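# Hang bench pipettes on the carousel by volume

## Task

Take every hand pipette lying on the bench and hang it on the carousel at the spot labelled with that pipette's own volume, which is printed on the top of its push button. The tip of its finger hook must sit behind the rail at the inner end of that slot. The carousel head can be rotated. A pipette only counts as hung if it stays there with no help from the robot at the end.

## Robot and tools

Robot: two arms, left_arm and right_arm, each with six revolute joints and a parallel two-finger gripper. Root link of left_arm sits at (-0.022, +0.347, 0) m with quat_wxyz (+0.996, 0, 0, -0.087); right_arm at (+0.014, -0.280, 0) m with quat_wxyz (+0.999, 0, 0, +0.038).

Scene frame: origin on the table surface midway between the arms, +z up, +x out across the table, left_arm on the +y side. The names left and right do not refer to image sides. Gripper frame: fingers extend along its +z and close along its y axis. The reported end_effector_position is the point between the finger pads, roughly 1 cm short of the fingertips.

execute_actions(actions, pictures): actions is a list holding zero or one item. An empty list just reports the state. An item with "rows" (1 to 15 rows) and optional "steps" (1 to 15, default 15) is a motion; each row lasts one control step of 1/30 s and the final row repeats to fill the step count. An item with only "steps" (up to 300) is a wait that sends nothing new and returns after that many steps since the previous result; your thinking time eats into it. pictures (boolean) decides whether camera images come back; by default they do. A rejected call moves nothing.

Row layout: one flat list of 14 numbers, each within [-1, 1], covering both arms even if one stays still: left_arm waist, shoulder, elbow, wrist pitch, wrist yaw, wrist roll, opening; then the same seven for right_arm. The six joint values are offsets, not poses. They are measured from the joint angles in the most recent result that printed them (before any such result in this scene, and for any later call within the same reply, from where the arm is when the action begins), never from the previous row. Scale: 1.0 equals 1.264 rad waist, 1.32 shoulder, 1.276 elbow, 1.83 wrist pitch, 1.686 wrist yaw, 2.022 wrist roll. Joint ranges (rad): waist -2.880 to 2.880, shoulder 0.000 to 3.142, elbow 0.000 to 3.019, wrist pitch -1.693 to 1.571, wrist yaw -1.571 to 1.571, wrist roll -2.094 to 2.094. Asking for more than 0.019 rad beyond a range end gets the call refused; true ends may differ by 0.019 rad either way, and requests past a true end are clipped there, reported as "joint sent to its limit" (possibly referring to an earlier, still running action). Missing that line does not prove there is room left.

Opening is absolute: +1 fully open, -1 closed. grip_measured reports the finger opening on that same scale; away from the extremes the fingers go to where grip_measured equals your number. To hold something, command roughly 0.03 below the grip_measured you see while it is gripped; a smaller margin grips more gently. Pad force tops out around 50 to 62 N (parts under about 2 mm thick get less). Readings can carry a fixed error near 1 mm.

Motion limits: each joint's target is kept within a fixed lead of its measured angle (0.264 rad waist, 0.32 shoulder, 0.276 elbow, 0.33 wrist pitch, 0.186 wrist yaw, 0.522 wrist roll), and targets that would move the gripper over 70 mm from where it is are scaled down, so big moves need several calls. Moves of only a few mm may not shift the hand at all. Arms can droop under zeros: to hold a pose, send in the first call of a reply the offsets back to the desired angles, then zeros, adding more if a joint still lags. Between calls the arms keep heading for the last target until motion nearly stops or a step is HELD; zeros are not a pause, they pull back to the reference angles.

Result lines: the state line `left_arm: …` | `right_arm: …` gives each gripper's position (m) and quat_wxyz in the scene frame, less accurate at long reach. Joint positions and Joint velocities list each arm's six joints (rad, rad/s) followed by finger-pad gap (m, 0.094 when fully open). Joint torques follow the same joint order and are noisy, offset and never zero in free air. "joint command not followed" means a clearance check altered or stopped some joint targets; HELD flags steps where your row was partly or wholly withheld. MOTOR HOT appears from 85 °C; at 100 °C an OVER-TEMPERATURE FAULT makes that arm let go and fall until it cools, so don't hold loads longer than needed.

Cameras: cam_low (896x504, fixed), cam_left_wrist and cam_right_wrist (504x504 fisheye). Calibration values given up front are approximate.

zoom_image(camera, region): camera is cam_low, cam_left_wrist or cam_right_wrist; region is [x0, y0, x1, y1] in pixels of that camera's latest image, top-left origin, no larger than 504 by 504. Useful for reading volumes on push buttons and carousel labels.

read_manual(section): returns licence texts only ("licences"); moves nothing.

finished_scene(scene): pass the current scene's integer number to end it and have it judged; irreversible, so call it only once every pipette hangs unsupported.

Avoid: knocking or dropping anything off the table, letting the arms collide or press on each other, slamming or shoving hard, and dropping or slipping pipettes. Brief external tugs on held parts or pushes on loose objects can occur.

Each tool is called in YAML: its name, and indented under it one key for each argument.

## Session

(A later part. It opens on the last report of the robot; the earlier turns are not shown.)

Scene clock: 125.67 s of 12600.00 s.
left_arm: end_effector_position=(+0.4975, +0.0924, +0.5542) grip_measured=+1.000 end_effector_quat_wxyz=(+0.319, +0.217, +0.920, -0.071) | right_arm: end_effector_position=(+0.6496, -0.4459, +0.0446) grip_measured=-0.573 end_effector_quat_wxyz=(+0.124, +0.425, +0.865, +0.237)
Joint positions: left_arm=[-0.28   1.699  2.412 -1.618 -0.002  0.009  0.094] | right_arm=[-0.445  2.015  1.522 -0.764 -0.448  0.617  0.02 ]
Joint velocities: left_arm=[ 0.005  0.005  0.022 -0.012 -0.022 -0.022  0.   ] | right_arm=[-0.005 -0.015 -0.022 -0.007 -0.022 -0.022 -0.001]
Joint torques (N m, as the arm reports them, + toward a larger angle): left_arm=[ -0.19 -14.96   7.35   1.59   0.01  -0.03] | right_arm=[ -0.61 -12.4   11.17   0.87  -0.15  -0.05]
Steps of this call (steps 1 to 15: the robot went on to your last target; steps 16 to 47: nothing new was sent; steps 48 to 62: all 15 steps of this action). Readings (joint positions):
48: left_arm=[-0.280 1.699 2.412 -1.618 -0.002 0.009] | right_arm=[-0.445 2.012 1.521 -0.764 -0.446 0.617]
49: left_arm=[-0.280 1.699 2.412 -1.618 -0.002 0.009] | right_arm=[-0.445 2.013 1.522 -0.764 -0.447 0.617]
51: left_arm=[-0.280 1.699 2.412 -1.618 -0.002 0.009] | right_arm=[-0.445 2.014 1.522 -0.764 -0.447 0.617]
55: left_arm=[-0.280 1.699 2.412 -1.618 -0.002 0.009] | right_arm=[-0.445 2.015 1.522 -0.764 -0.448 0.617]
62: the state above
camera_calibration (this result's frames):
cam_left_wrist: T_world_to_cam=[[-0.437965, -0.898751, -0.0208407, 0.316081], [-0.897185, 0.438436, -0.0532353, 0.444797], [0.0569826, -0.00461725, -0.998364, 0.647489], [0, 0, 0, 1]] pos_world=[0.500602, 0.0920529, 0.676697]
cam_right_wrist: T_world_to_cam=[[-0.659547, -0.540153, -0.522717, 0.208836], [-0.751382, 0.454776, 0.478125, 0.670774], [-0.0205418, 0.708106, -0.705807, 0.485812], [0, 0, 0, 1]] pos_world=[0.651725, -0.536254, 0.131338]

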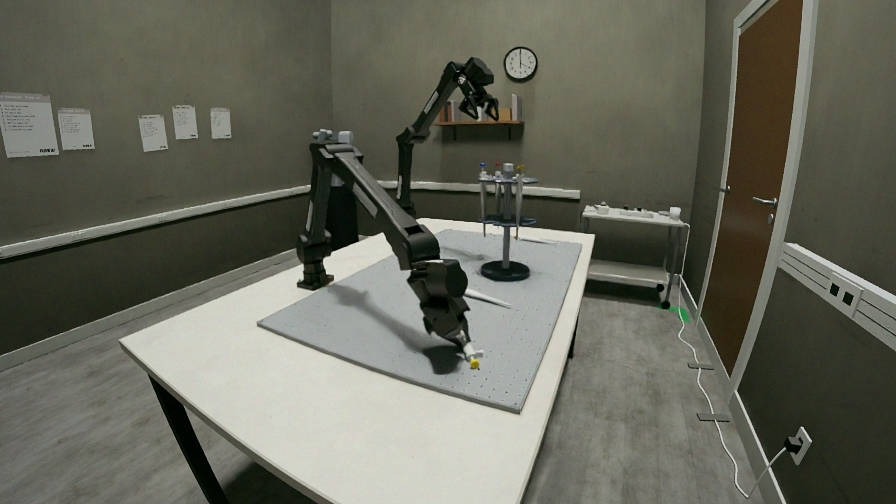

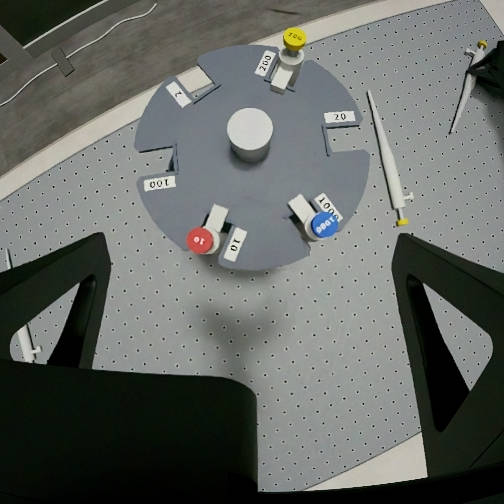

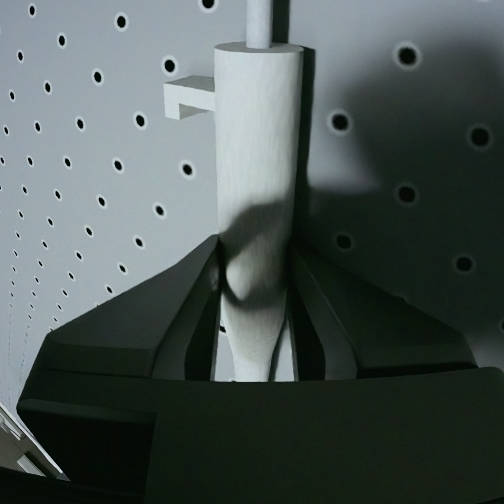

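execute_actions:
  actions:
    - {"rows":[[0,0,0,0,0,0,1,0,-0.02,0.02,0,0,0,-0.62],[0,0,0,0,0,0,1,0,-0.035,0.02,0,0,0,-0.62],[0,0,0,0,0,0,1,0,-0.05,0.02,0,0,0,-0.62],[0,0,0,0,0,0,1,0,-0.065,0.02,0,0,0,-0.62],[0,0,0,0,0,0,1,0,-0.08,0.02,0,0,0,-0.62],[0,0,0,0,0,0,1,0,-0.095,0.02,0,0,0,-0.62],[0,0,0,0,0,0,1,0,-0.11,0.02,0,0,0,-0.62],[0,0,0,0,0,0,1,0,-0.125,0.02,0,0,0,-0.62],[0,0,0,0,0,0,1,0,-0.14,0.02,0,0,0,-0.62],[0,0,0,0,0,0,1,0,-0.155,0.02,0,0,0,-0.62],[0,0,0,0,0,0,1,0,-0.17,0.02,0,0,0,-0.62],[0,0,0,0,0,0,1,0,-0.185,0.02,0,0,0,-0.62],[0,0,0,0,0,0,1,0,-0.2,0.02,0,0,0,-0.62]]}
  pictures: false

execute_actions:
  actions:
    - {"steps":15}

Scene clock: 131.03 s of 12600.00 s.
left_arm: end_effector_position=(+0.4975, +0.0924, +0.5542) grip_measured=+1.000 end_effector_quat_wxyz=(+0.319, +0.217, +0.920, -0.071) | right_arm: end_effector_position=(+0.6540, -0.4475, +0.1690) grip_measured=-0.573 end_effector_quat_wxyz=(+0.217, +0.397, +0.858, +0.244)
Joint positions: left_arm=[-0.28   1.699  2.412 -1.618 -0.002  0.009  0.094] | right_arm=[-0.445  1.819  1.522 -0.764 -0.448  0.617  0.02 ]
Joint velocities: left_arm=[-0.005  0.015  0.002 -0.017  0.081  0.081  0.   ] | right_arm=[-0.005 -0.679  0.012 -0.007 -0.007  0.007  0.   ]
Joint torques (N m, as the arm reports them, + toward a larger angle): left_arm=[ -0.16 -14.77   7.34   1.65   0.    -0.04] | right_arm=[ -0.68 -16.59  12.27   1.07  -0.19  -0.06]
Steps of this call (steps 1 to 15: the robot went on to your last target; steps 16 to 90: nothing new was sent; then 1.87 s passed at rest; steps 91 to 105: all 15 steps of this action). Readings (joint positions):
91: left_arm=[-0.280 1.699 2.412 -1.618 -0.002 0.009] | right_arm=[-0.445 2.014 1.522 -0.764 -0.448 0.617]
92: left_arm=[-0.280 1.699 2.412 -1.618 -0.002 0.009] | right_arm=[-0.445 2.012 1.522 -0.764 -0.448 0.617]
94: left_arm=[-0.280 1.699 2.412 -1.618 -0.002 0.009] | right_arm=[-0.445 2.006 1.522 -0.764 -0.448 0.617]
98: left_arm=[-0.280 1.699 2.412 -1.618 -0.002 0.009] | right_arm=[-0.445 1.963 1.522 -0.764 -0.448 0.617]
105: the state above

Scene clock: 131.53 s of 12600.00 s.
left_arm: end_effector_position=(+0.4975, +0.0924, +0.5542) grip_measured=+1.000 end_effector_quat_wxyz=(+0.319, +0.217, +0.920, -0.071) | right_arm: end_effector_position=(+0.6495, -0.4458, +0.2176) grip_measured=-0.573 end_effector_quat_wxyz=(+0.253, +0.385, +0.853, +0.246)
Joint positions: left_arm=[-0.28   1.699  2.412 -1.618 -0.002  0.009  0.094] | right_arm=[-0.445  1.743  1.522 -0.764 -0.448  0.617  0.02 ]
Joint velocities: left_arm=[-0.005 -0.005 -0.002 -0.002 -0.007 -0.037  0.   ] | right_arm=[ 0.005  0.015 -0.002 -0.007  0.007 -0.007  0.   ]
Joint torques (N m, as the arm reports them, + toward a larger angle): left_arm=[ -0.18 -14.97   7.33   1.67   0.    -0.03] | right_arm=[ -0.83 -12.74  12.37   1.24  -0.18  -0.06]
Steps of this call (steps 1 to 15: the robot went on to your last target). Readings (joint positions):
1: left_arm=[-0.280 1.699 2.412 -1.618 -0.002 0.009] | right_arm=[-0.445 1.798 1.522 -0.764 -0.448 0.617]
2: left_arm=[-0.280 1.699 2.412 -1.618 -0.002 0.009] | right_arm=[-0.445 1.778 1.522 -0.764 -0.448 0.617]
4: left_arm=[-0.280 1.699 2.412 -1.618 -0.002 0.009] | right_arm=[-0.445 1.746 1.522 -0.764 -0.448 0.617]
8: left_arm=[-0.280 1.699 2.412 -1.618 -0.002 0.009] | right_arm=[-0.445 1.729 1.522 -0.764 -0.448 0.617]
15: the state above
camera_calibration (this result's frames):
cam_left_wrist: T_world_to_cam=[[-0.437965, -0.898751, -0.0208407, 0.316081], [-0.897185, 0.438436, -0.0532353, 0.444797], [0.0569826, -0.00461725, -0.998364, 0.647489], [0, 0, 0, 1]] pos_world=[0.500602, 0.0920529, 0.676697]
cam_right_wrist: T_world_to_cam=[[-0.513834, -0.596285, -0.616782, 0.200003], [-0.841665, 0.489554, 0.227896, 0.716524], [0.166057, 0.636224, -0.753421, 0.46499], [0, 0, 0, 1]] pos_world=[0.628627, -0.527357, 0.310398]

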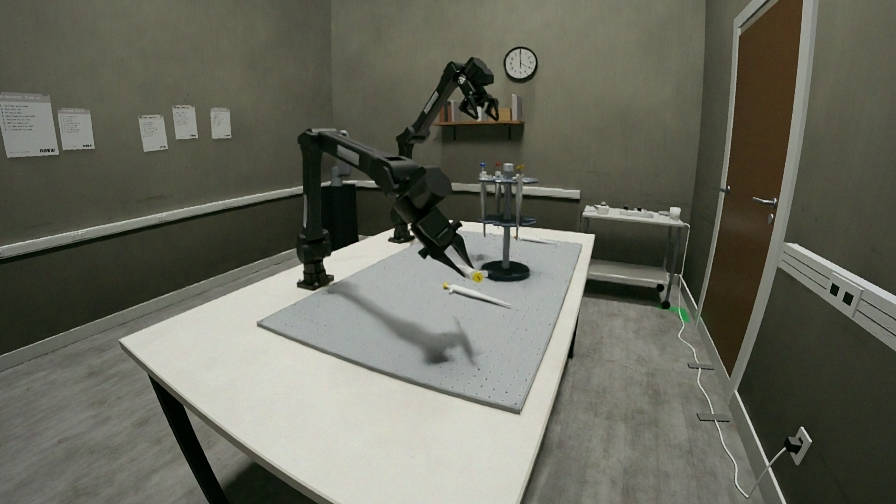

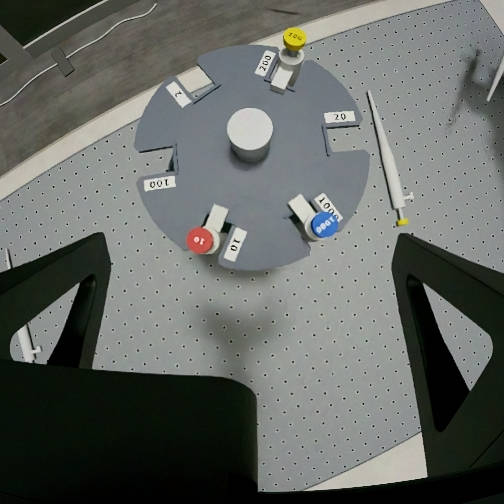

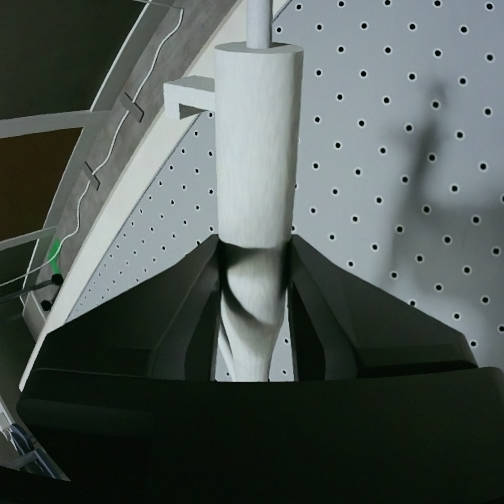

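execute_actions:
  actions:
    - {"rows":[[0,0,0,0,0,0,1,0.1,-0.085,-0.125,0.188,0.089,-0.076,-0.62]],"steps":12}
  pictures: false

execute_actions:
  actions:
    - {"rows":[[0,0,0,0,0,0,1,0.1,-0.085,-0.125,0.188,0.089,-0.076,-0.62]],"steps":12}
  pictures: false

execute_actions:
  actions:
    - {"rows":[[0,0,0,0,0,0,1,0.1,-0.085,-0.125,0.188,0.089,-0.076,-0.62]],"steps":12}
  pictures: false

execute_actions:
  actions:
    - {"rows":[[0,0,0,0,0,0,1,0.1,-0.085,-0.125,0.188,0.089,-0.076,-0.62]]}
  pictures: false

execute_actions:
  actions:
    - {"steps":10}
  pictures: false

Scene clock: 138.93 s of 12600.00 s.
left_arm: end_effector_position=(+0.4975, +0.0924, +0.5542) grip_measured=+1.000 end_effector_quat_wxyz=(+0.319, +0.217, +0.920, -0.071) | right_arm: end_effector_position=(+0.6681, -0.3738, +0.2231) grip_measured=-0.573 end_effector_quat_wxyz=(+0.372, +0.258, +0.871, +0.189)
Joint positions: left_arm=[-0.28   1.699  2.412 -1.618 -0.002  0.009  0.094] | right_arm=[-0.295  1.655  1.346 -0.442 -0.299  0.489  0.02 ]
Joint velocities: left_arm=[-0.015  0.005 -0.007 -0.002 -0.051 -0.081  0.   ] | right_arm=[-0.005 -0.005 -0.012 -0.002 -0.037 -0.11   0.   ]
Joint torques (N m, as the arm reports them, + toward a larger angle): left_arm=[ -0.22 -14.9    7.31   1.63   0.    -0.04] | right_arm=[ -2.64 -13.29  11.93   2.52  -0.05  -0.19]
Steps of this call (steps 1 to 15: the robot went on to your last target; steps 16 to 90: nothing new was sent; then 4.00 s passed at rest; steps 91 to 102: all 12 steps of this action). Readings (joint positions):
91: left_arm=[-0.280 1.699 2.412 -1.618 -0.002 0.009] | right_arm=[-0.436 1.733 1.493 -0.698 -0.376 0.598]
92: left_arm=[-0.280 1.699 2.412 -1.618 -0.002 0.009] | right_arm=[-0.427 1.712 1.442 -0.592 -0.323 0.574]
94: left_arm=[-0.280 1.699 2.412 -1.618 -0.002 0.009] | right_arm=[-0.395 1.679 1.370 -0.497 -0.300 0.541]
98: left_arm=[-0.280 1.699 2.412 -1.618 -0.002 0.009] | right_arm=[-0.319 1.660 1.346 -0.452 -0.299 0.505]
102: the state above

Scene clock: 139.33 s of 12600.00 s.
left_arm: end_effector_position=(+0.4975, +0.0924, +0.5542) grip_measured=+1.000 end_effector_quat_wxyz=(+0.319, +0.217, +0.920, -0.071) | right_arm: end_effector_position=(+0.6650, -0.3009, +0.2412) grip_measured=-0.573 end_effector_quat_wxyz=(+0.486, +0.148, +0.850, +0.137)
Joint positions: left_arm=[-0.28   1.699  2.412 -1.618 -0.002  0.009  0.094] | right_arm=[-0.148  1.564  1.167 -0.121 -0.151  0.361  0.02 ]
Joint velocities: left_arm=[-0.015 -0.015  0.017 -0.007 -0.007 -0.066  0.   ] | right_arm=[-0.015  0.015 -0.012  0.012  0.022 -0.037 -0.   ]
Joint torques (N m, as the arm reports them, + toward a larger angle): left_arm=[ -0.04 -14.65   7.39   1.62   0.    -0.03] | right_arm=[ -1.18 -12.14  11.8    2.69   0.03  -0.18]
Steps of this call (steps 1 to 12: all 12 steps of this action). Readings (joint positions):
1: left_arm=[-0.280 1.699 2.412 -1.618 -0.002 0.009] | right_arm=[-0.287 1.647 1.318 -0.376 -0.228 0.469]
2: left_arm=[-0.280 1.699 2.412 -1.618 -0.002 0.009] | right_arm=[-0.279 1.628 1.270 -0.274 -0.176 0.446]
4: left_arm=[-0.280 1.699 2.412 -1.618 -0.002 0.009] | right_arm=[-0.247 1.593 1.196 -0.180 -0.152 0.414]
8: left_arm=[-0.280 1.699 2.412 -1.618 -0.002 0.009] | right_arm=[-0.170 1.568 1.167 -0.133 -0.151 0.377]
12: the state above

Scene clock: 139.73 s of 12600.00 s.
left_arm: end_effector_position=(+0.4975, +0.0924, +0.5542) grip_measured=+1.000 end_effector_quat_wxyz=(+0.319, +0.217, +0.920, -0.071) | right_arm: end_effector_position=(+0.6367, -0.2345, +0.2680) grip_measured=-0.573 end_effector_quat_wxyz=(+0.593, +0.063, +0.797, +0.093)
Joint positions: left_arm=[-0.28   1.699  2.412 -1.618 -0.002  0.009  0.094] | right_arm=[-0.004  1.467  0.985  0.2   -0.003  0.233  0.02 ]
Joint velocities: left_arm=[-0.015 -0.015  0.007  0.012  0.007 -0.022  0.   ] | right_arm=[-0.063 -0.005  0.002 -0.002 -0.022 -0.037  0.001]
Joint torques (N m, as the arm reports them, + toward a larger angle): left_arm=[ -0.06 -14.85   7.3    1.67   0.    -0.05] | right_arm=[ -1.38 -11.27  11.67   3.1    0.11  -0.17]
Steps of this call (steps 1 to 12: all 12 steps of this action). Readings (joint positions):
1: left_arm=[-0.280 1.699 2.412 -1.618 -0.002 0.009] | right_arm=[-0.140 1.557 1.142 -0.059 -0.082 0.341]
2: left_arm=[-0.280 1.699 2.412 -1.618 -0.002 0.009] | right_arm=[-0.131 1.542 1.096 0.039 -0.031 0.319]
4: left_arm=[-0.280 1.699 2.412 -1.618 -0.002 0.009] | right_arm=[-0.095 1.504 1.019 0.137 -0.005 0.286]
8: left_arm=[-0.280 1.699 2.412 -1.618 -0.002 0.009] | right_arm=[-0.018 1.472 0.985 0.186 -0.004 0.248]
12: the state above

Scene clock: 140.23 s of 12600.00 s.
left_arm: end_effector_position=(+0.4975, +0.0924, +0.5542) grip_measured=+1.000 end_effector_quat_wxyz=(+0.319, +0.217, +0.920, -0.071) | right_arm: end_effector_position=(+0.5835, -0.1831, +0.2995) grip_measured=-0.573 end_effector_quat_wxyz=(+0.689, +0.009, +0.722, +0.056)
Joint positions: left_arm=[-0.28   1.699  2.412 -1.618 -0.002  0.009  0.094] | right_arm=[0.135 1.365 0.8   0.52  0.144 0.1   0.02 ]
Joint velocities: left_arm=[ 0.005  0.005  0.002 -0.027 -0.007 -0.051  0.   ] | right_arm=[-0.015 -0.005 -0.007 -0.002 -0.007  0.066 -0.   ]
Joint torques (N m, as the arm reports them, + toward a larger angle): left_arm=[ -0.05 -14.83   7.33   1.63   0.    -0.04] | right_arm=[-1.45 -8.39 11.75  2.97  0.09 -0.16]
Steps of this call (steps 1 to 15: all 15 steps of this action). Readings (joint positions):
1: left_arm=[-0.280 1.699 2.412 -1.618 -0.002 0.009] | right_arm=[0.004 1.463 0.962 0.257 0.063 0.213]
2: left_arm=[-0.280 1.699 2.412 -1.618 -0.002 0.009] | right_arm=[0.015 1.450 0.919 0.352 0.113 0.192]
4: left_arm=[-0.280 1.699 2.412 -1.618 -0.002 0.009] | right_arm=[0.055 1.409 0.838 0.457 0.142 0.158]
8: left_arm=[-0.280 1.699 2.412 -1.618 -0.002 0.009] | right_arm=[0.130 1.370 0.800 0.508 0.143 0.120]
15: the state above

Scene clock: 140.57 s of 12600.00 s.
left_arm: end_effector_position=(+0.4975, +0.0924, +0.5542) grip_measured=+1.000 end_effector_quat_wxyz=(+0.319, +0.217, +0.920, -0.071) | right_arm: end_effector_position=(+0.5835, -0.1831, +0.2995) grip_measured=-0.573 end_effector_quat_wxyz=(+0.689, +0.008, +0.723, +0.054)
Joint positions: left_arm=[-0.28   1.699  2.412 -1.618 -0.002  0.009  0.094] | right_arm=[0.135 1.365 0.8   0.52  0.144 0.096 0.02 ]
Joint velocities: left_arm=[ 0.005 -0.005  0.002 -0.027  0.037 -0.051  0.   ] | right_arm=[-0.024  0.005  0.007 -0.002 -0.007 -0.037  0.001]
Joint torques (N m, as the arm reports them, + toward a larger angle): left_arm=[ -0.12 -14.92   7.4    1.67   0.    -0.03] | right_arm=[-1.55 -8.38 12.06  2.95  0.09 -0.21]
Steps of this call (steps 1 to 10: the robot went on to your last target). Readings (joint positions):
1: left_arm=[-0.280 1.699 2.412 -1.618 -0.002 0.009] | right_arm=[0.135 1.365 0.800 0.520 0.144 0.099]
2: left_arm=[-0.280 1.699 2.412 -1.618 -0.002 0.009] | right_arm=[0.135 1.365 0.800 0.520 0.144 0.099]
4: left_arm=[-0.280 1.699 2.412 -1.618 -0.002 0.009] | right_arm=[0.135 1.365 0.800 0.520 0.144 0.097]
8: left_arm=[-0.280 1.699 2.412 -1.618 -0.002 0.009] | right_arm=[0.135 1.365 0.800 0.520 0.144 0.096]
10: the state above

Remaining: q1 +.185, q2 −.035, q3 −.021, q4 +.032, q6 −.096.

execute_actions:
  actions:
    - {"rows":[[0,0,0,0,0,0,1,0.04,-0.035,-0.008,0.027,0.005,-0.055,-0.62],[0,0,0,0,0,0,1,0.06,-0.035,-0.008,0.027,0.005,-0.055,-0.62],[0,0,0,0,0,0,1,0.08,-0.035,-0.008,0.027,0.005,-0.055,-0.62],[0,0,0,0,0,0,1,0.1,-0.035,-0.008,0.027,0.005,-0.055,-0.62],[0,0,0,0,0,0,1,0.12,-0.035,-0.008,0.027,0.005,-0.055,-0.62],[0,0,0,0,0,0,1,0.142,-0.035,-0.008,0.027,0.005,-0.055,-0.62]]}
  pictures: false

execute_actions:
  actions:
    - {"steps":20}

Scene clock: 144.43 s of 12600.00 s.
left_arm: end_effector_position=(+0.4975, +0.0924, +0.5542) grip_measured=+1.000 end_effector_quat_wxyz=(+0.319, +0.217, +0.920, -0.071) | right_arm: end_effector_position=(+0.5461, -0.0783, +0.3082) grip_measured=-0.573 end_effector_quat_wxyz=(+0.696, -0.091, +0.706, +0.091)
Joint positions: left_arm=[-0.28   1.699  2.412 -1.618 -0.002  0.009  0.094] | right_arm=[0.331 1.34  0.78  0.545 0.15  0.004 0.02 ]
Joint velocities: left_arm=[-0.005 -0.005 -0.002 -0.007 -0.11   0.022  0.   ] | right_arm=[-0.054  0.005 -0.002  0.007  0.066  0.007 -0.   ]
Joint torques (N m, as the arm reports them, + toward a larger angle): left_arm=[ -0.27 -14.69   7.32   1.63   0.    -0.04] | right_arm=[-2.21 -9.38 10.54  3.    0.09 -0.15]
Steps of this call (steps 1 to 15: the robot went on to your last target; steps 16 to 90: nothing new was sent; then 0.37 s passed at rest; steps 91 to 105: all 15 steps of this action). Readings (joint positions):
91: left_arm=[-0.280 1.699 2.412 -1.618 -0.002 0.009] | right_arm=[0.137 1.364 0.798 0.525 0.148 0.081]
92: left_arm=[-0.280 1.699 2.412 -1.618 -0.002 0.009] | right_arm=[0.143 1.361 0.793 0.532 0.152 0.065]
94: left_arm=[-0.280 1.699 2.412 -1.618 -0.002 0.009] | right_arm=[0.173 1.351 0.783 0.539 0.154 0.043]
98: left_arm=[-0.280 1.699 2.412 -1.618 -0.002 0.009] | right_arm=[0.283 1.340 0.780 0.545 0.153 0.018]
105: the state above

Scene clock: 145.10 s of 12600.00 s.
left_arm: end_effector_position=(+0.4975, +0.0924, +0.5542) grip_measured=+1.000 end_effector_quat_wxyz=(+0.319, +0.217, +0.920, -0.071) | right_arm: end_effector_position=(+0.5468, -0.0801, +0.3082) grip_measured=-0.573 end_effector_quat_wxyz=(+0.696, -0.091, +0.706, +0.089)
Joint positions: left_arm=[-0.28   1.699  2.412 -1.618 -0.002  0.009  0.094] | right_arm=[0.328 1.34  0.78  0.545 0.15  0.001 0.02 ]
Joint velocities: left_arm=[ 0.005 -0.005 -0.017 -0.002  0.066 -0.095  0.   ] | right_arm=[ 0.005 -0.005 -0.002 -0.002 -0.007 -0.022  0.001]
Joint torques (N m, as the arm reports them, + toward a larger angle): left_arm=[ -0.11 -14.88   7.33   1.63   0.    -0.05] | right_arm=[-1.55 -9.23 10.57  2.99  0.09 -0.16]
Steps of this call (steps 1 to 15: the robot went on to your last target; steps 16 to 20: nothing new was sent). Readings (joint positions):
1: left_arm=[-0.280 1.699 2.412 -1.618 -0.002 0.009] | right_arm=[0.330 1.340 0.780 0.545 0.150 0.003]
2: left_arm=[-0.280 1.699 2.412 -1.618 -0.002 0.009] | right_arm=[0.329 1.340 0.780 0.545 0.150 0.003]
4: left_arm=[-0.280 1.699 2.412 -1.618 -0.002 0.009] | right_arm=[0.328 1.340 0.780 0.545 0.150 0.002]
8: left_arm=[-0.280 1.699 2.412 -1.618 -0.002 0.009] | right_arm=[0.328 1.340 0.780 0.545 0.150 0.001]
20: the state above
All arms were judged still, so your last target was given up. Only a new action makes them travel on or press farther. Fingers that are still opening or closing keep moving.
camera_calibration (this result's frames):
cam_left_wrist: T_world_to_cam=[[-0.437965, -0.898751, -0.0208407, 0.316081], [-0.897185, 0.438436, -0.0532353, 0.444797], [0.0569826, -0.00461725, -0.998364, 0.647489], [0, 0, 0, 1]] pos_world=[0.500602, 0.0920529, 0.676697]
cam_right_wrist: T_world_to_cam=[[0.261444, -0.964981, 0.0214051, -0.228982], [-0.570524, -0.172385, -0.802985, 0.54684], [0.778556, 0.197724, -0.595614, -0.101062], [0, 0, 0, 1]] pos_world=[0.450534, -0.106714, 0.383812]

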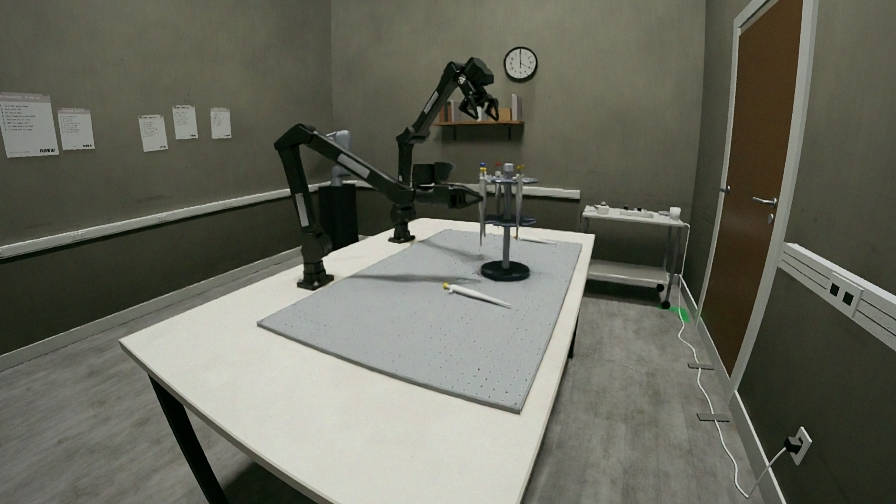

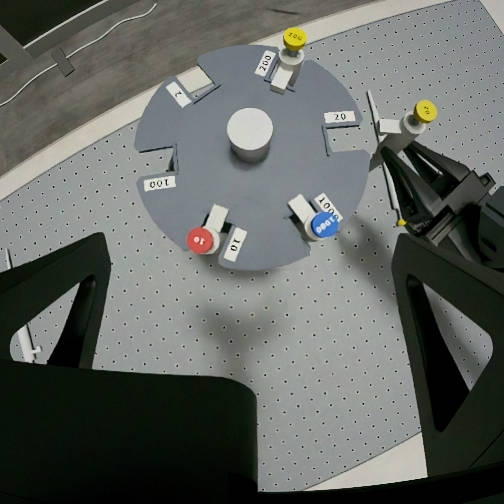

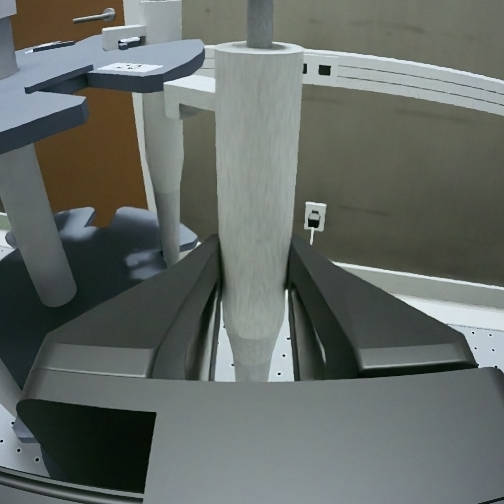

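execute_actions:
  actions:
    - {"rows":[[0,0,0,0,0,0,1,-0.03,-0.035,0.043,-0.015,-0.03,0,-0.62],[0,0,0,0,0,0,1,-0.045,-0.035,0.043,-0.015,-0.06,0,-0.62],[0,0,0,0,0,0,1,-0.062,-0.035,0.043,-0.015,-0.09,0,-0.62],[0,0,0,0,0,0,1,-0.062,-0.035,0.043,-0.015,-0.09,0,-0.62],[0,0,0,0,0,0,1,-0.062,-0.035,0.043,-0.015,-0.115,0,-0.62],[0,0,0,0,0,0,1,-0.062,-0.035,0.043,-0.015,-0.142,0,-0.62]]}
  pictures: false

execute_actions:
  actions:
    - {"steps":15}

Scene clock: 154.60 s of 12600.00 s.
left_arm: end_effector_position=(+0.4975, +0.0924, +0.5542) grip_measured=+1.000 end_effector_quat_wxyz=(+0.319, +0.217, +0.920, -0.071) | right_arm: end_effector_position=(+0.5439, -0.0837, +0.3190) grip_measured=-0.573 end_effector_quat_wxyz=(+0.690, -0.146, +0.694, +0.146)
Joint positions: left_arm=[-0.28   1.699  2.412 -1.618 -0.002  0.009  0.094] | right_arm=[ 0.252  1.312  0.781  0.524 -0.087  0.001  0.02 ]
Joint velocities: left_arm=[-0.005 -0.005 -0.017  0.002 -0.022  0.007  0.   ] | right_arm=[-0.015  0.005  0.012 -0.002 -0.022  0.022  0.001]
Joint torques (N m, as the arm reports them, + toward a larger angle): left_arm=[ -0.05 -14.8    7.39   1.64   0.    -0.03] | right_arm=[-0.88 -8.52 14.48  1.69 -0.11 -0.01]
Steps of this call (steps 1 to 90: nothing new was sent; then 6.00 s passed at rest; steps 91 to 105: all 15 steps of this action). Readings (joint positions):
91: left_arm=[-0.280 1.699 2.412 -1.618 -0.002 0.009] | right_arm=[0.325 1.338 0.780 0.541 0.127 0.001]
92: left_arm=[-0.280 1.699 2.412 -1.618 -0.002 0.009] | right_arm=[0.319 1.335 0.780 0.533 0.086 0.001]
94: left_arm=[-0.280 1.699 2.412 -1.618 -0.002 0.009] | right_arm=[0.299 1.327 0.780 0.525 0.013 0.001]
98: left_arm=[-0.280 1.699 2.412 -1.618 -0.002 0.009] | right_arm=[0.257 1.314 0.781 0.524 -0.080 0.001]
105: the state above

Scene clock: 155.10 s of 12600.00 s.
left_arm: end_effector_position=(+0.4975, +0.0924, +0.5542) grip_measured=+1.000 end_effector_quat_wxyz=(+0.319, +0.217, +0.920, -0.071) | right_arm: end_effector_position=(+0.5439, -0.0837, +0.3190) grip_measured=-0.573 end_effector_quat_wxyz=(+0.690, -0.146, +0.694, +0.146)
Joint positions: left_arm=[-0.28   1.699  2.412 -1.618 -0.002  0.009  0.094] | right_arm=[ 0.252  1.312  0.781  0.524 -0.087  0.001  0.02 ]
Joint velocities: left_arm=[-0.015 -0.015 -0.007  0.002 -0.007 -0.007  0.   ] | right_arm=[-0.005 -0.015  0.002 -0.007 -0.051 -0.051 -0.   ]
Joint torques (N m, as the arm reports them, + toward a larger angle): left_arm=[ -0.16 -14.78   7.32   1.65   0.01  -0.04] | right_arm=[-0.79 -8.32 14.57  1.75 -0.1  -0.01]
Steps of this call (steps 1 to 15: the robot went on to your last target). Readings (joint positions):
1: left_arm=[-0.280 1.699 2.412 -1.618 -0.002 0.009] | right_arm=[0.252 1.312 0.781 0.524 -0.087 0.001]
2: left_arm=[-0.280 1.699 2.412 -1.618 -0.002 0.009] | right_arm=[0.252 1.312 0.781 0.524 -0.087 0.001]
4: left_arm=[-0.280 1.699 2.412 -1.618 -0.002 0.009] | right_arm=[0.252 1.312 0.781 0.524 -0.087 0.001]
8: left_arm=[-0.280 1.699 2.412 -1.618 -0.002 0.009] | right_arm=[0.252 1.312 0.781 0.524 -0.087 0.001]
15: the state above
All arms were judged still, so your last target was given up. Only a new action makes them travel on or press farther. Fingers that are still opening or closing keep moving.
camera_calibration (this result's frames):
cam_left_wrist: T_world_to_cam=[[-0.437965, -0.898751, -0.0208407, 0.316081], [-0.897185, 0.438436, -0.0532353, 0.444797], [0.0569826, -0.00461725, -0.998364, 0.647489], [0, 0, 0, 1]] pos_world=[0.500602, 0.0920529, 0.676697]
cam_right_wrist: T_world_to_cam=[[0.412954, -0.910559, 0.0187464, -0.308861], [-0.530511, -0.257225, -0.807709, 0.525896], [0.740289, 0.323601, -0.589283, -0.0623213], [0, 0, 0, 1]] pos_world=[0.452675, -0.125795, 0.393836]

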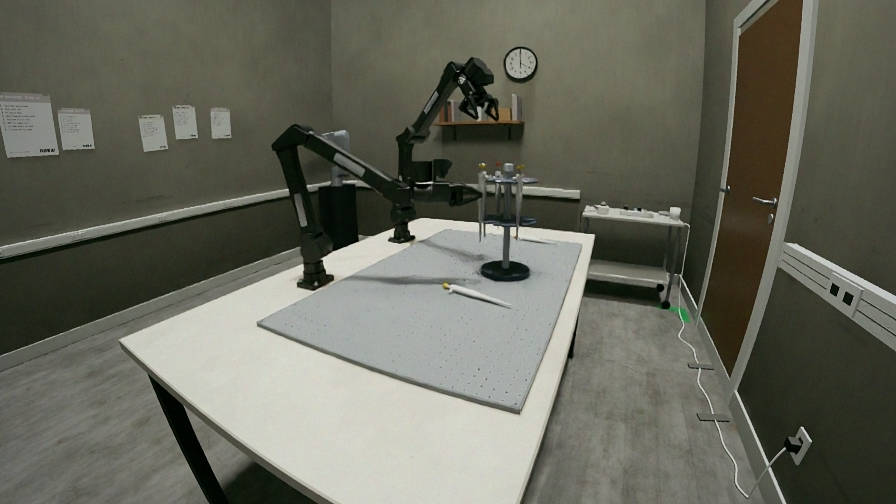

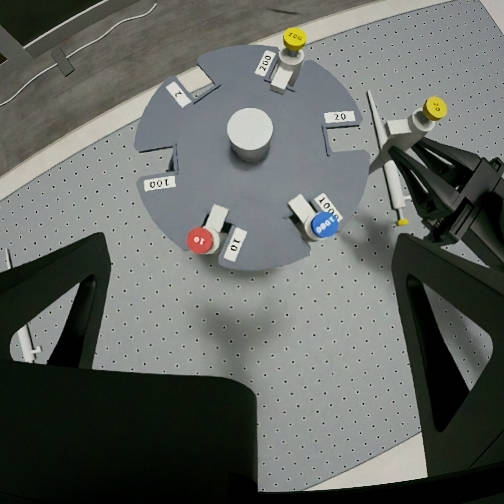

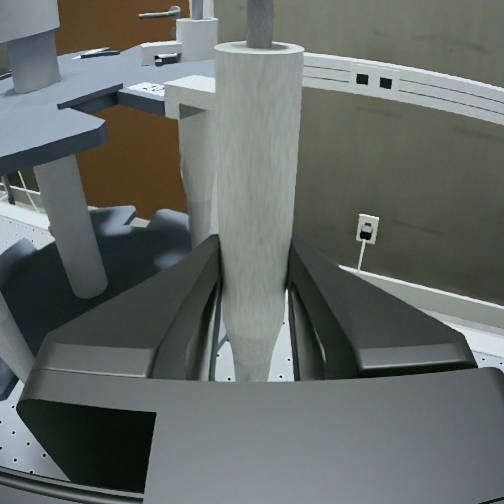

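execute_actions:
  actions:
    - {"rows":[[0,0,0,0,0,0,1,0,0,0.05,0,0,0,-0.62],[0,0,0,0,0,0,1,0,0,0.055,0,0,0,-0.62],[0,0,0,0,0,0,1,0.012,0.01,0.062,0,0.008,0,-0.62],[0,0,0,0,0,0,1,0.024,0.02,0.07,0,0.016,0,-0.62],[0,0,0,0,0,0,1,0.036,0.03,0.078,0,0.024,0,-0.62],[0,0,0,0,0,0,1,0.048,0.04,0.086,0,0.032,0,-0.62],[0,0,0,0,0,0,1,0.06,0.046,0.095,0,0.042,0,-0.62]]}
  pictures: false

execute_actions:
  actions:
    - {"steps":15}

Scene clock: 159.33 s of 12600.00 s.
left_arm: end_effector_position=(+0.4975, +0.0924, +0.5542) grip_measured=+1.000 end_effector_quat_wxyz=(+0.319, +0.217, +0.920, -0.071) | right_arm: end_effector_position=(+0.5563, -0.0450, +0.3309) grip_measured=-0.573 end_effector_quat_wxyz=(+0.695, -0.147, +0.687, +0.150)
Joint positions: left_arm=[-0.28   1.699  2.412 -1.618 -0.002  0.009  0.094] | right_arm=[ 0.327  1.369  0.857  0.524 -0.019  0.001  0.02 ]
Joint velocities: left_arm=[-0.005 -0.005  0.012 -0.007  0.022  0.022  0.   ] | right_arm=[ 0.005 -0.015  0.007  0.002  0.081  0.066 -0.001]
Joint torques (N m, as the arm reports them, + toward a larger angle): left_arm=[ -0.15 -14.8    7.35   1.62   0.    -0.05] | right_arm=[-0.55 -7.9  14.12  1.96  0.06 -0.03]
Steps of this call (steps 1 to 90: nothing new was sent; then 0.73 s passed at rest; steps 91 to 105: all 15 steps of this action). Readings (joint positions):
91: left_arm=[-0.280 1.699 2.412 -1.618 -0.002 0.009] | right_arm=[0.252 1.312 0.782 0.524 -0.087 0.001]
92: left_arm=[-0.280 1.699 2.412 -1.618 -0.002 0.009] | right_arm=[0.252 1.312 0.784 0.524 -0.087 0.001]
94: left_arm=[-0.280 1.699 2.412 -1.618 -0.002 0.009] | right_arm=[0.254 1.314 0.792 0.524 -0.071 0.001]
98: left_arm=[-0.280 1.699 2.412 -1.618 -0.002 0.009] | right_arm=[0.284 1.346 0.839 0.524 -0.021 0.001]
105: the state above

Scene clock: 159.83 s of 12600.00 s.
left_arm: end_effector_position=(+0.4975, +0.0924, +0.5542) grip_measured=+1.000 end_effector_quat_wxyz=(+0.319, +0.217, +0.920, -0.071) | right_arm: end_effector_position=(+0.5564, -0.0451, +0.3309) grip_measured=-0.573 end_effector_quat_wxyz=(+0.696, -0.147, +0.687, +0.149)
Joint positions: left_arm=[-0.28   1.699  2.412 -1.618 -0.002  0.009  0.094] | right_arm=[ 0.327  1.369  0.857  0.524 -0.018  0.001  0.02 ]
Joint velocities: left_arm=[-0.005 -0.005  0.002 -0.002 -0.066 -0.007  0.   ] | right_arm=[-0.005 -0.015  0.012  0.002 -0.051 -0.007 -0.001]
Joint torques (N m, as the arm reports them, + toward a larger angle): left_arm=[ -0.22 -14.66   7.36   1.65  -0.01  -0.04] | right_arm=[-0.55 -8.34 13.91  1.94  0.08 -0.01]
Steps of this call (steps 1 to 15: the robot went on to your last target). Readings (joint positions):
1: left_arm=[-0.280 1.699 2.412 -1.618 -0.002 0.009] | right_arm=[0.327 1.369 0.857 0.524 -0.018 0.001]
2: left_arm=[-0.280 1.699 2.412 -1.618 -0.002 0.009] | right_arm=[0.327 1.369 0.857 0.524 -0.018 0.001]
4: left_arm=[-0.280 1.699 2.412 -1.618 -0.002 0.009] | right_arm=[0.327 1.369 0.857 0.524 -0.018 0.001]
8: left_arm=[-0.280 1.699 2.412 -1.618 -0.002 0.009] | right_arm=[0.327 1.369 0.857 0.524 -0.018 0.001]
15: the state above
All arms were judged still, so your last target was given up. Only a new action makes them travel on or press farther. Fingers that are still opening or closing keep moving.
camera_calibration (this result's frames):
cam_left_wrist: T_world_to_cam=[[-0.437965, -0.898751, -0.0208407, 0.316081], [-0.897185, 0.438436, -0.0532353, 0.444797], [0.0569826, -0.00461725, -0.998364, 0.647489], [0, 0, 0, 1]] pos_world=[0.500602, 0.0920529, 0.676697]
cam_right_wrist: T_world_to_cam=[[0.418514, -0.907996, 0.0197144, -0.282421], [-0.514726, -0.25502, -0.818549, 0.546996], [0.748267, 0.332427, -0.574098, -0.086075], [0, 0, 0, 1]] pos_world=[0.464157, -0.0883288, 0.403895]

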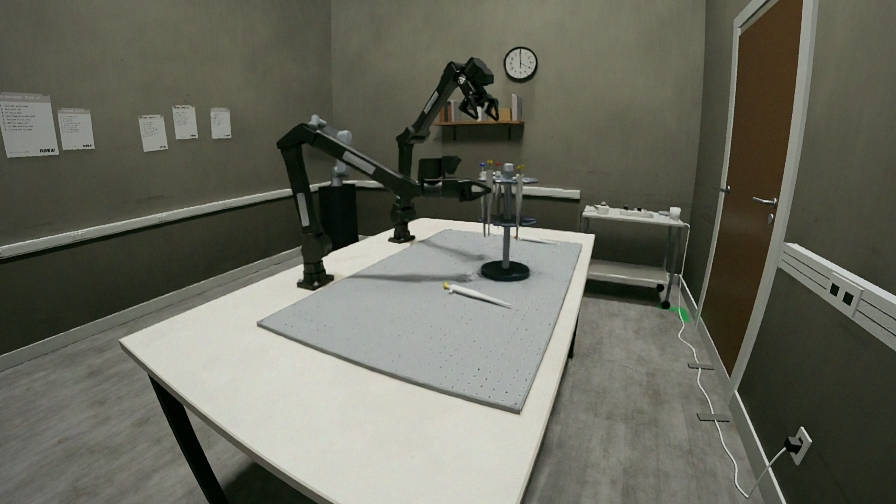

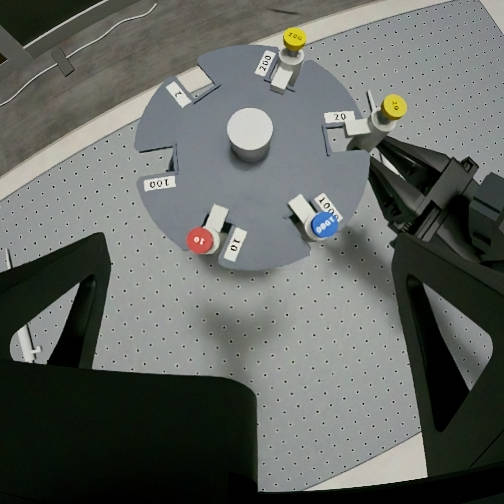

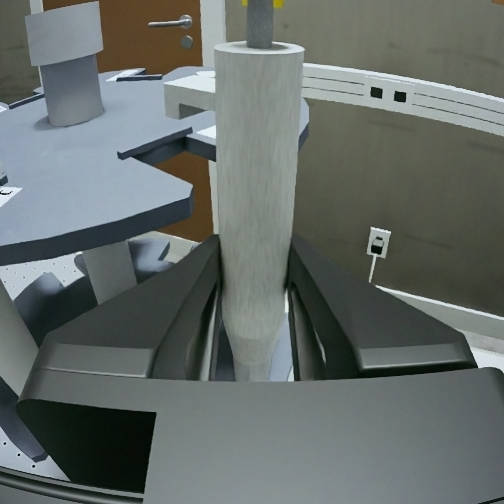

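execute_actions:
  actions:
    - {"rows":[[0,0,0,0,0,0,1,0.008,0.008,0.035,-0.012,0.006,0,-0.62],[0,0,0,0,0,0,1,0.016,0.015,0.042,-0.012,0.012,0,-0.62],[0,0,0,0,0,0,1,0.024,0.022,0.049,-0.012,0.018,0,-0.62],[0,0,0,0,0,0,1,0.032,0.029,0.056,-0.012,0.024,0,-0.62],[0,0,0,0,0,0,1,0.04,0.036,0.062,-0.012,0.03,0,-0.62]]}
  pictures: false

execute_actions:
  actions:
    - {"steps":15}

Scene clock: 163.37 s of 12600.00 s.
left_arm: end_effector_position=(+0.4975, +0.0924, +0.5542) grip_measured=+1.000 end_effector_quat_wxyz=(+0.319, +0.217, +0.920, -0.071) | right_arm: end_effector_position=(+0.5631, -0.0272, +0.3210) grip_measured=-0.573 end_effector_quat_wxyz=(+0.687, -0.144, +0.697, +0.143)
Joint positions: left_arm=[-0.28   1.699  2.412 -1.618 -0.002  0.009  0.094] | right_arm=[0.365 1.409 0.887 0.508 0.033 0.001 0.02 ]
Joint velocities: left_arm=[-0.005 -0.005 -0.002 -0.007 -0.037 -0.022  0.   ] | right_arm=[-0.015  0.015 -0.007  0.002  0.007 -0.007 -0.001]
Joint torques (N m, as the arm reports them, + toward a larger angle): left_arm=[ -0.15 -14.68   7.38   1.62   0.01  -0.03] | right_arm=[ 0.05 -8.33 14.2   1.52  0.02  0.  ]
Steps of this call (steps 1 to 90: nothing new was sent; then 0.03 s passed at rest; steps 91 to 105: all 15 steps of this action). Readings (joint positions):
91: left_arm=[-0.280 1.699 2.412 -1.618 -0.002 0.009] | right_arm=[0.327 1.369 0.857 0.521 -0.015 0.001]
92: left_arm=[-0.280 1.699 2.412 -1.618 -0.002 0.009] | right_arm=[0.328 1.369 0.857 0.517 -0.008 0.001]
94: left_arm=[-0.280 1.699 2.412 -1.618 -0.002 0.009] | right_arm=[0.332 1.375 0.861 0.511 0.013 0.001]
98: left_arm=[-0.280 1.699 2.412 -1.618 -0.002 0.009] | right_arm=[0.353 1.403 0.880 0.509 0.032 0.001]
105: the state above

Scene clock: 163.87 s of 12600.00 s.
left_arm: end_effector_position=(+0.4975, +0.0924, +0.5542) grip_measured=+1.000 end_effector_quat_wxyz=(+0.319, +0.217, +0.920, -0.071) | right_arm: end_effector_position=(+0.5631, -0.0272, +0.3209) grip_measured=-0.573 end_effector_quat_wxyz=(+0.687, -0.144, +0.697, +0.143)
Joint positions: left_arm=[-0.28   1.699  2.412 -1.618 -0.002  0.009  0.094] | right_arm=[0.365 1.409 0.887 0.508 0.033 0.001 0.02 ]
Joint velocities: left_arm=[-0.005 -0.024  0.017 -0.022  0.022  0.007  0.   ] | right_arm=[-0.005  0.005 -0.017 -0.022  0.007 -0.037  0.   ]
Joint torques (N m, as the arm reports them, + toward a larger angle): left_arm=[ -0.08 -14.85   7.37   1.65  -0.01  -0.04] | right_arm=[ 0.39 -8.36 14.14  1.7  -0.02 -0.01]
Steps of this call (steps 1 to 15: the robot went on to your last target). Readings (joint positions):
1: left_arm=[-0.280 1.699 2.412 -1.618 -0.002 0.009] | right_arm=[0.365 1.409 0.887 0.508 0.033 0.001]
2: left_arm=[-0.280 1.699 2.412 -1.618 -0.002 0.009] | right_arm=[0.365 1.409 0.887 0.508 0.033 0.001]
4: left_arm=[-0.280 1.699 2.412 -1.618 -0.002 0.009] | right_arm=[0.365 1.409 0.887 0.508 0.033 0.001]
8: left_arm=[-0.280 1.699 2.412 -1.618 -0.002 0.009] | right_arm=[0.365 1.409 0.887 0.508 0.033 0.001]
15: the state above
All arms were judged still, so your last target was given up. Only a new action makes them travel on or press farther. Fingers that are still opening or closing keep moving.
camera_calibration (this result's frames):
cam_left_wrist: T_world_to_cam=[[-0.437965, -0.898751, -0.0208407, 0.316081], [-0.897185, 0.438436, -0.0532353, 0.444797], [0.0569826, -0.00461725, -0.998364, 0.647489], [0, 0, 0, 1]] pos_world=[0.500602, 0.0920529, 0.676697]
cam_right_wrist: T_world_to_cam=[[0.406482, -0.913446, 0.0197056, -0.262141], [-0.53796, -0.256713, -0.802931, 0.55485], [0.738493, 0.315776, -0.595746, -0.090868], [0, 0, 0, 1]] pos_world=[0.472148, -0.0683202, 0.396538]

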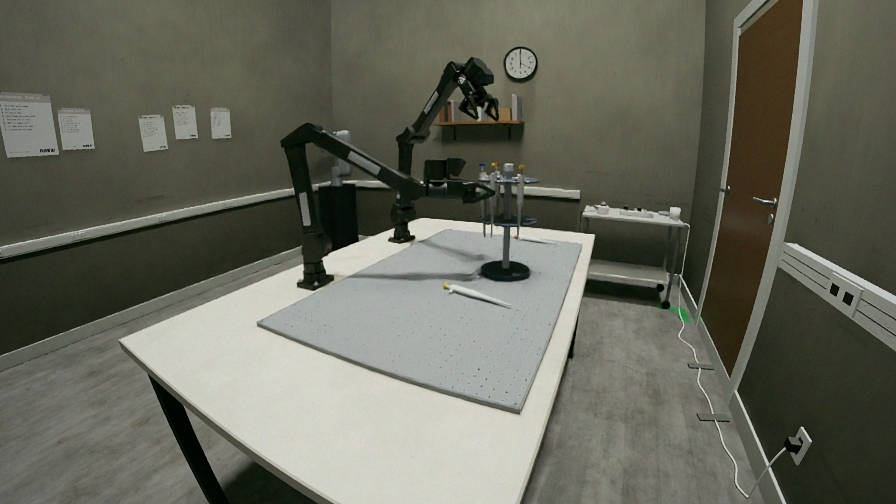

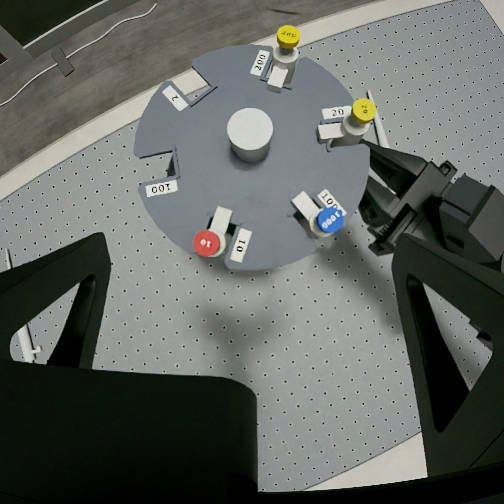

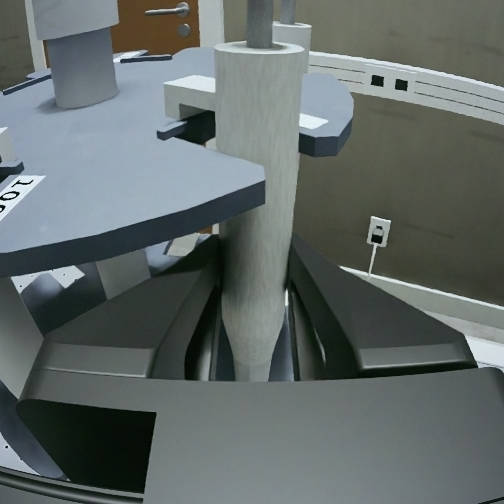

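execute_actions:
  actions:
    - {"rows":[[0,0,0,0,0,0,1,0.01,0,-0.004,0,0,0,-0.62]],"steps":10}
  pictures: false

execute_actions:
  actions:
    - {"rows":[[0,0,0,0,0,0,1,0,0,0.02,0,0,0,-0.58],[0,0,0,0,0,0,1,0,0,0.02,0,0,0,-0.56],[0,0,0,0,0,0,1,0,0,0.02,0,0,0,-0.54],[0,0,0,0,0,0,1,0,0,0.02,0,0,0,-0.5],[0,0,0,0,0,0,1,0,0,0.02,0,0,0,-0.45],[0,0,0,0,0,0,1,0,0,0.02,0,0,0,-0.38]]}
  pictures: false

execute_actions:
  actions:
    - {"rows":[[0,0,0,0,0,0,1,0,-0.03,0,0,0,0,-0.38],[0,0,0,0,0,0,1,0,-0.05,-0.02,0,0,0,-0.38],[0,0,0,0,0,0,1,0,-0.07,-0.04,0,0,0,-0.38],[0,0,0,0,0,0,1,0,-0.09,-0.06,0,0,0,-0.38],[0,0,0,0,0,0,1,0,-0.11,-0.08,0,0,0,-0.38]]}

Scene clock: 168.63 s of 12600.00 s.
left_arm: end_effector_position=(+0.4975, +0.0924, +0.5542) grip_measured=+1.000 end_effector_quat_wxyz=(+0.319, +0.217, +0.920, -0.071) | right_arm: end_effector_position=(+0.5628, -0.0273, +0.3198) grip_measured=-0.573 end_effector_quat_wxyz=(+0.687, -0.144, +0.698, +0.142)
Joint positions: left_arm=[-0.28   1.699  2.412 -1.618 -0.002  0.009  0.094] | right_arm=[0.365 1.409 0.885 0.508 0.033 0.001 0.02 ]
Joint velocities: left_arm=[-0.005 -0.015  0.012 -0.007 -0.007  0.007  0.   ] | right_arm=[-0.005 -0.005  0.002 -0.012 -0.051 -0.037 -0.   ]
Joint torques (N m, as the arm reports them, + toward a larger angle): left_arm=[ -0.18 -14.84   7.32   1.63   0.    -0.03] | right_arm=[ 0.33 -8.54  9.57  1.9   0.   -0.01]
Steps of this call (steps 1 to 90: nothing new was sent; then 1.43 s passed at rest; steps 91 to 100: all 10 steps of this action). Readings (joint positions):
91: left_arm=[-0.280 1.699 2.412 -1.618 -0.002 0.009] | right_arm=[0.365 1.409 0.886 0.508 0.033 0.001]
92: left_arm=[-0.280 1.699 2.412 -1.618 -0.002 0.009] | right_arm=[0.365 1.409 0.885 0.508 0.033 0.001]
94: left_arm=[-0.280 1.699 2.412 -1.618 -0.002 0.009] | right_arm=[0.365 1.409 0.885 0.508 0.033 0.001]
98: left_arm=[-0.280 1.699 2.412 -1.618 -0.002 0.009] | right_arm=[0.365 1.409 0.885 0.508 0.033 0.001]
100: the state above

Scene clock: 169.13 s of 12600.00 s.
left_arm: end_effector_position=(+0.4975, +0.0924, +0.5542) grip_measured=+1.000 end_effector_quat_wxyz=(+0.319, +0.217, +0.920, -0.071) | right_arm: end_effector_position=(+0.5628, -0.0273, +0.3198) grip_measured=-0.383 end_effector_quat_wxyz=(+0.687, -0.144, +0.698, +0.142)
Joint positions: left_arm=[-0.28   1.699  2.412 -1.618 -0.002  0.009  0.094] | right_arm=[0.365 1.409 0.885 0.508 0.033 0.001 0.029]
Joint velocities: left_arm=[-0.005 -0.005  0.022 -0.002  0.022  0.051  0.   ] | right_arm=[ 0.015 -0.005  0.002  0.002 -0.066  0.022 -0.001]
Joint torques (N m, as the arm reports them, + toward a larger angle): left_arm=[  0.   -14.87   7.36   1.63  -0.01  -0.04] | right_arm=[-0.61 -7.97 11.91  1.98  0.   -0.01]
Steps of this call (steps 1 to 15: all 15 steps of this action). Readings (joint positions):
1: left_arm=[-0.280 1.699 2.412 -1.618 -0.002 0.009] | right_arm=[0.365 1.409 0.885 0.508 0.033 0.001]
2: left_arm=[-0.280 1.699 2.412 -1.618 -0.002 0.009] | right_arm=[0.365 1.409 0.885 0.508 0.033 0.001]
4: left_arm=[-0.280 1.699 2.412 -1.618 -0.002 0.009] | right_arm=[0.365 1.409 0.885 0.508 0.033 0.001]
8: left_arm=[-0.280 1.699 2.412 -1.618 -0.002 0.009] | right_arm=[0.365 1.409 0.885 0.508 0.033 0.001]
15: the state above

Scene clock: 169.63 s of 12600.00 s.
left_arm: end_effector_position=(+0.4975, +0.0924, +0.5542) grip_measured=+1.000 end_effector_quat_wxyz=(+0.319, +0.217, +0.920, -0.071) | right_arm: end_effector_position=(+0.5159, -0.0495, +0.3373) grip_measured=-0.383 end_effector_quat_wxyz=(+0.699, -0.141, +0.686, +0.145)
Joint positions: left_arm=[-0.28   1.699  2.412 -1.618 -0.002  0.009  0.094] | right_arm=[0.365 1.257 0.769 0.508 0.033 0.001 0.029]
Joint velocities: left_arm=[-0.024  0.005  0.012 -0.002  0.007  0.037  0.   ] | right_arm=[-0.015 -0.005 -0.007  0.017  0.007 -0.007 -0.   ]
Joint torques (N m, as the arm reports them, + toward a larger angle): left_arm=[ -0.14 -14.8    7.33   1.67  -0.01  -0.04] | right_arm=[-0.71 -6.37 11.47  2.    0.   -0.01]
Steps of this call (steps 1 to 15: all 15 steps of this action). Readings (joint positions):
1: left_arm=[-0.280 1.699 2.412 -1.618 -0.002 0.009] | right_arm=[0.365 1.408 0.885 0.508 0.033 0.001]
2: left_arm=[-0.280 1.699 2.412 -1.618 -0.002 0.009] | right_arm=[0.365 1.403 0.880 0.508 0.033 0.001]
4: left_arm=[-0.280 1.699 2.412 -1.618 -0.002 0.009] | right_arm=[0.365 1.375 0.850 0.508 0.033 0.001]
8: left_arm=[-0.280 1.699 2.412 -1.618 -0.002 0.009] | right_arm=[0.365 1.283 0.772 0.508 0.033 0.001]
15: the state above
camera_calibration (this result's frames):
cam_left_wrist: T_world_to_cam=[[-0.437965, -0.898751, -0.0208407, 0.316081], [-0.897185, 0.438436, -0.0532353, 0.444797], [0.0569826, -0.00461725, -0.998364, 0.647489], [0, 0, 0, 1]] pos_world=[0.500602, 0.0920529, 0.676697]
cam_right_wrist: T_world_to_cam=[[0.405883, -0.913729, 0.0189143, -0.263088], [-0.512722, -0.244788, -0.822918, 0.531202], [0.756555, 0.324311, -0.567845, -0.0574986], [0, 0, 0, 1]] pos_world=[0.422643, -0.0917115, 0.409462]

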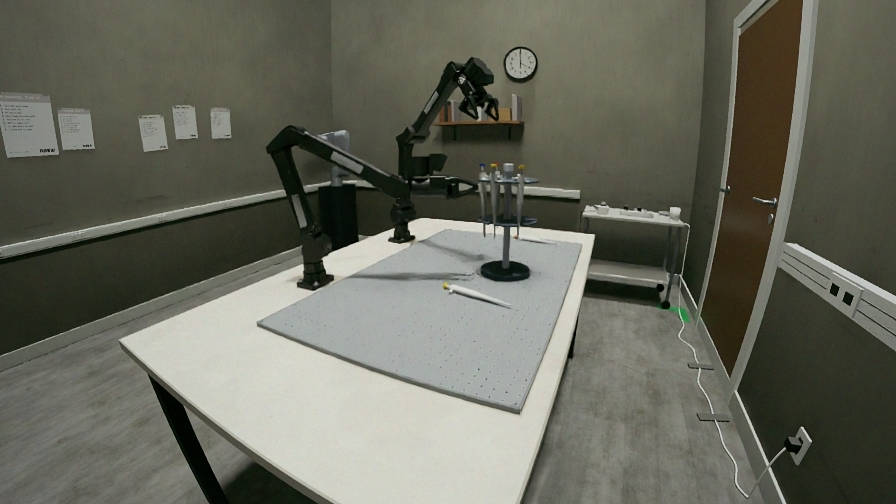

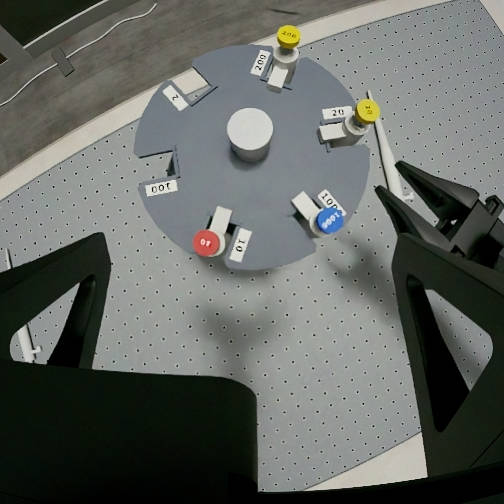

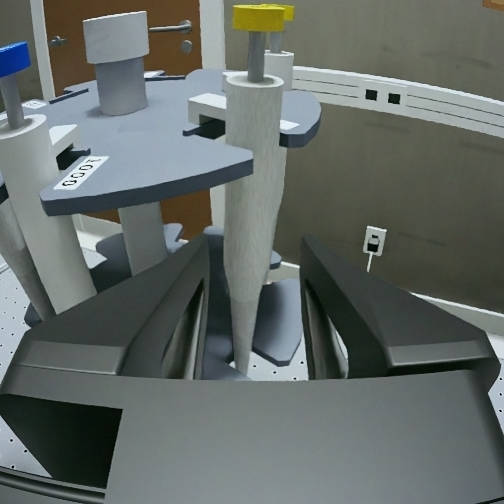

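zoom_image:
  camera: "cam_left_wrist"
  region: [240, 20, 400, 260]

zoom_image:
  camera: "cam_right_wrist"
  region: [0, 60, 320, 200]

Region (240, 20, 400, 260) of cam_left_wrist's 504x504 image, scaled by 2.100, with more detail than that image has.

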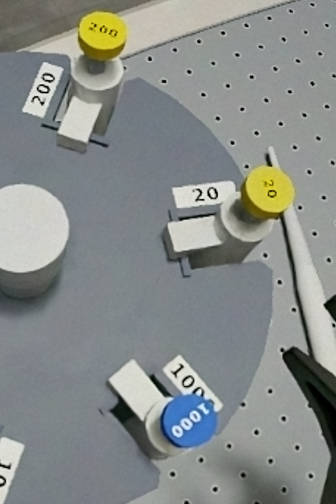

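Region (0, 60, 320, 200) of cam_right_wrist's 504x504 image, scaled by 1.575, with more detail than that image has; it fills the top 220 rows of this view, and the rest is white.

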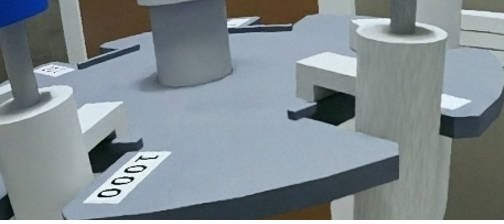

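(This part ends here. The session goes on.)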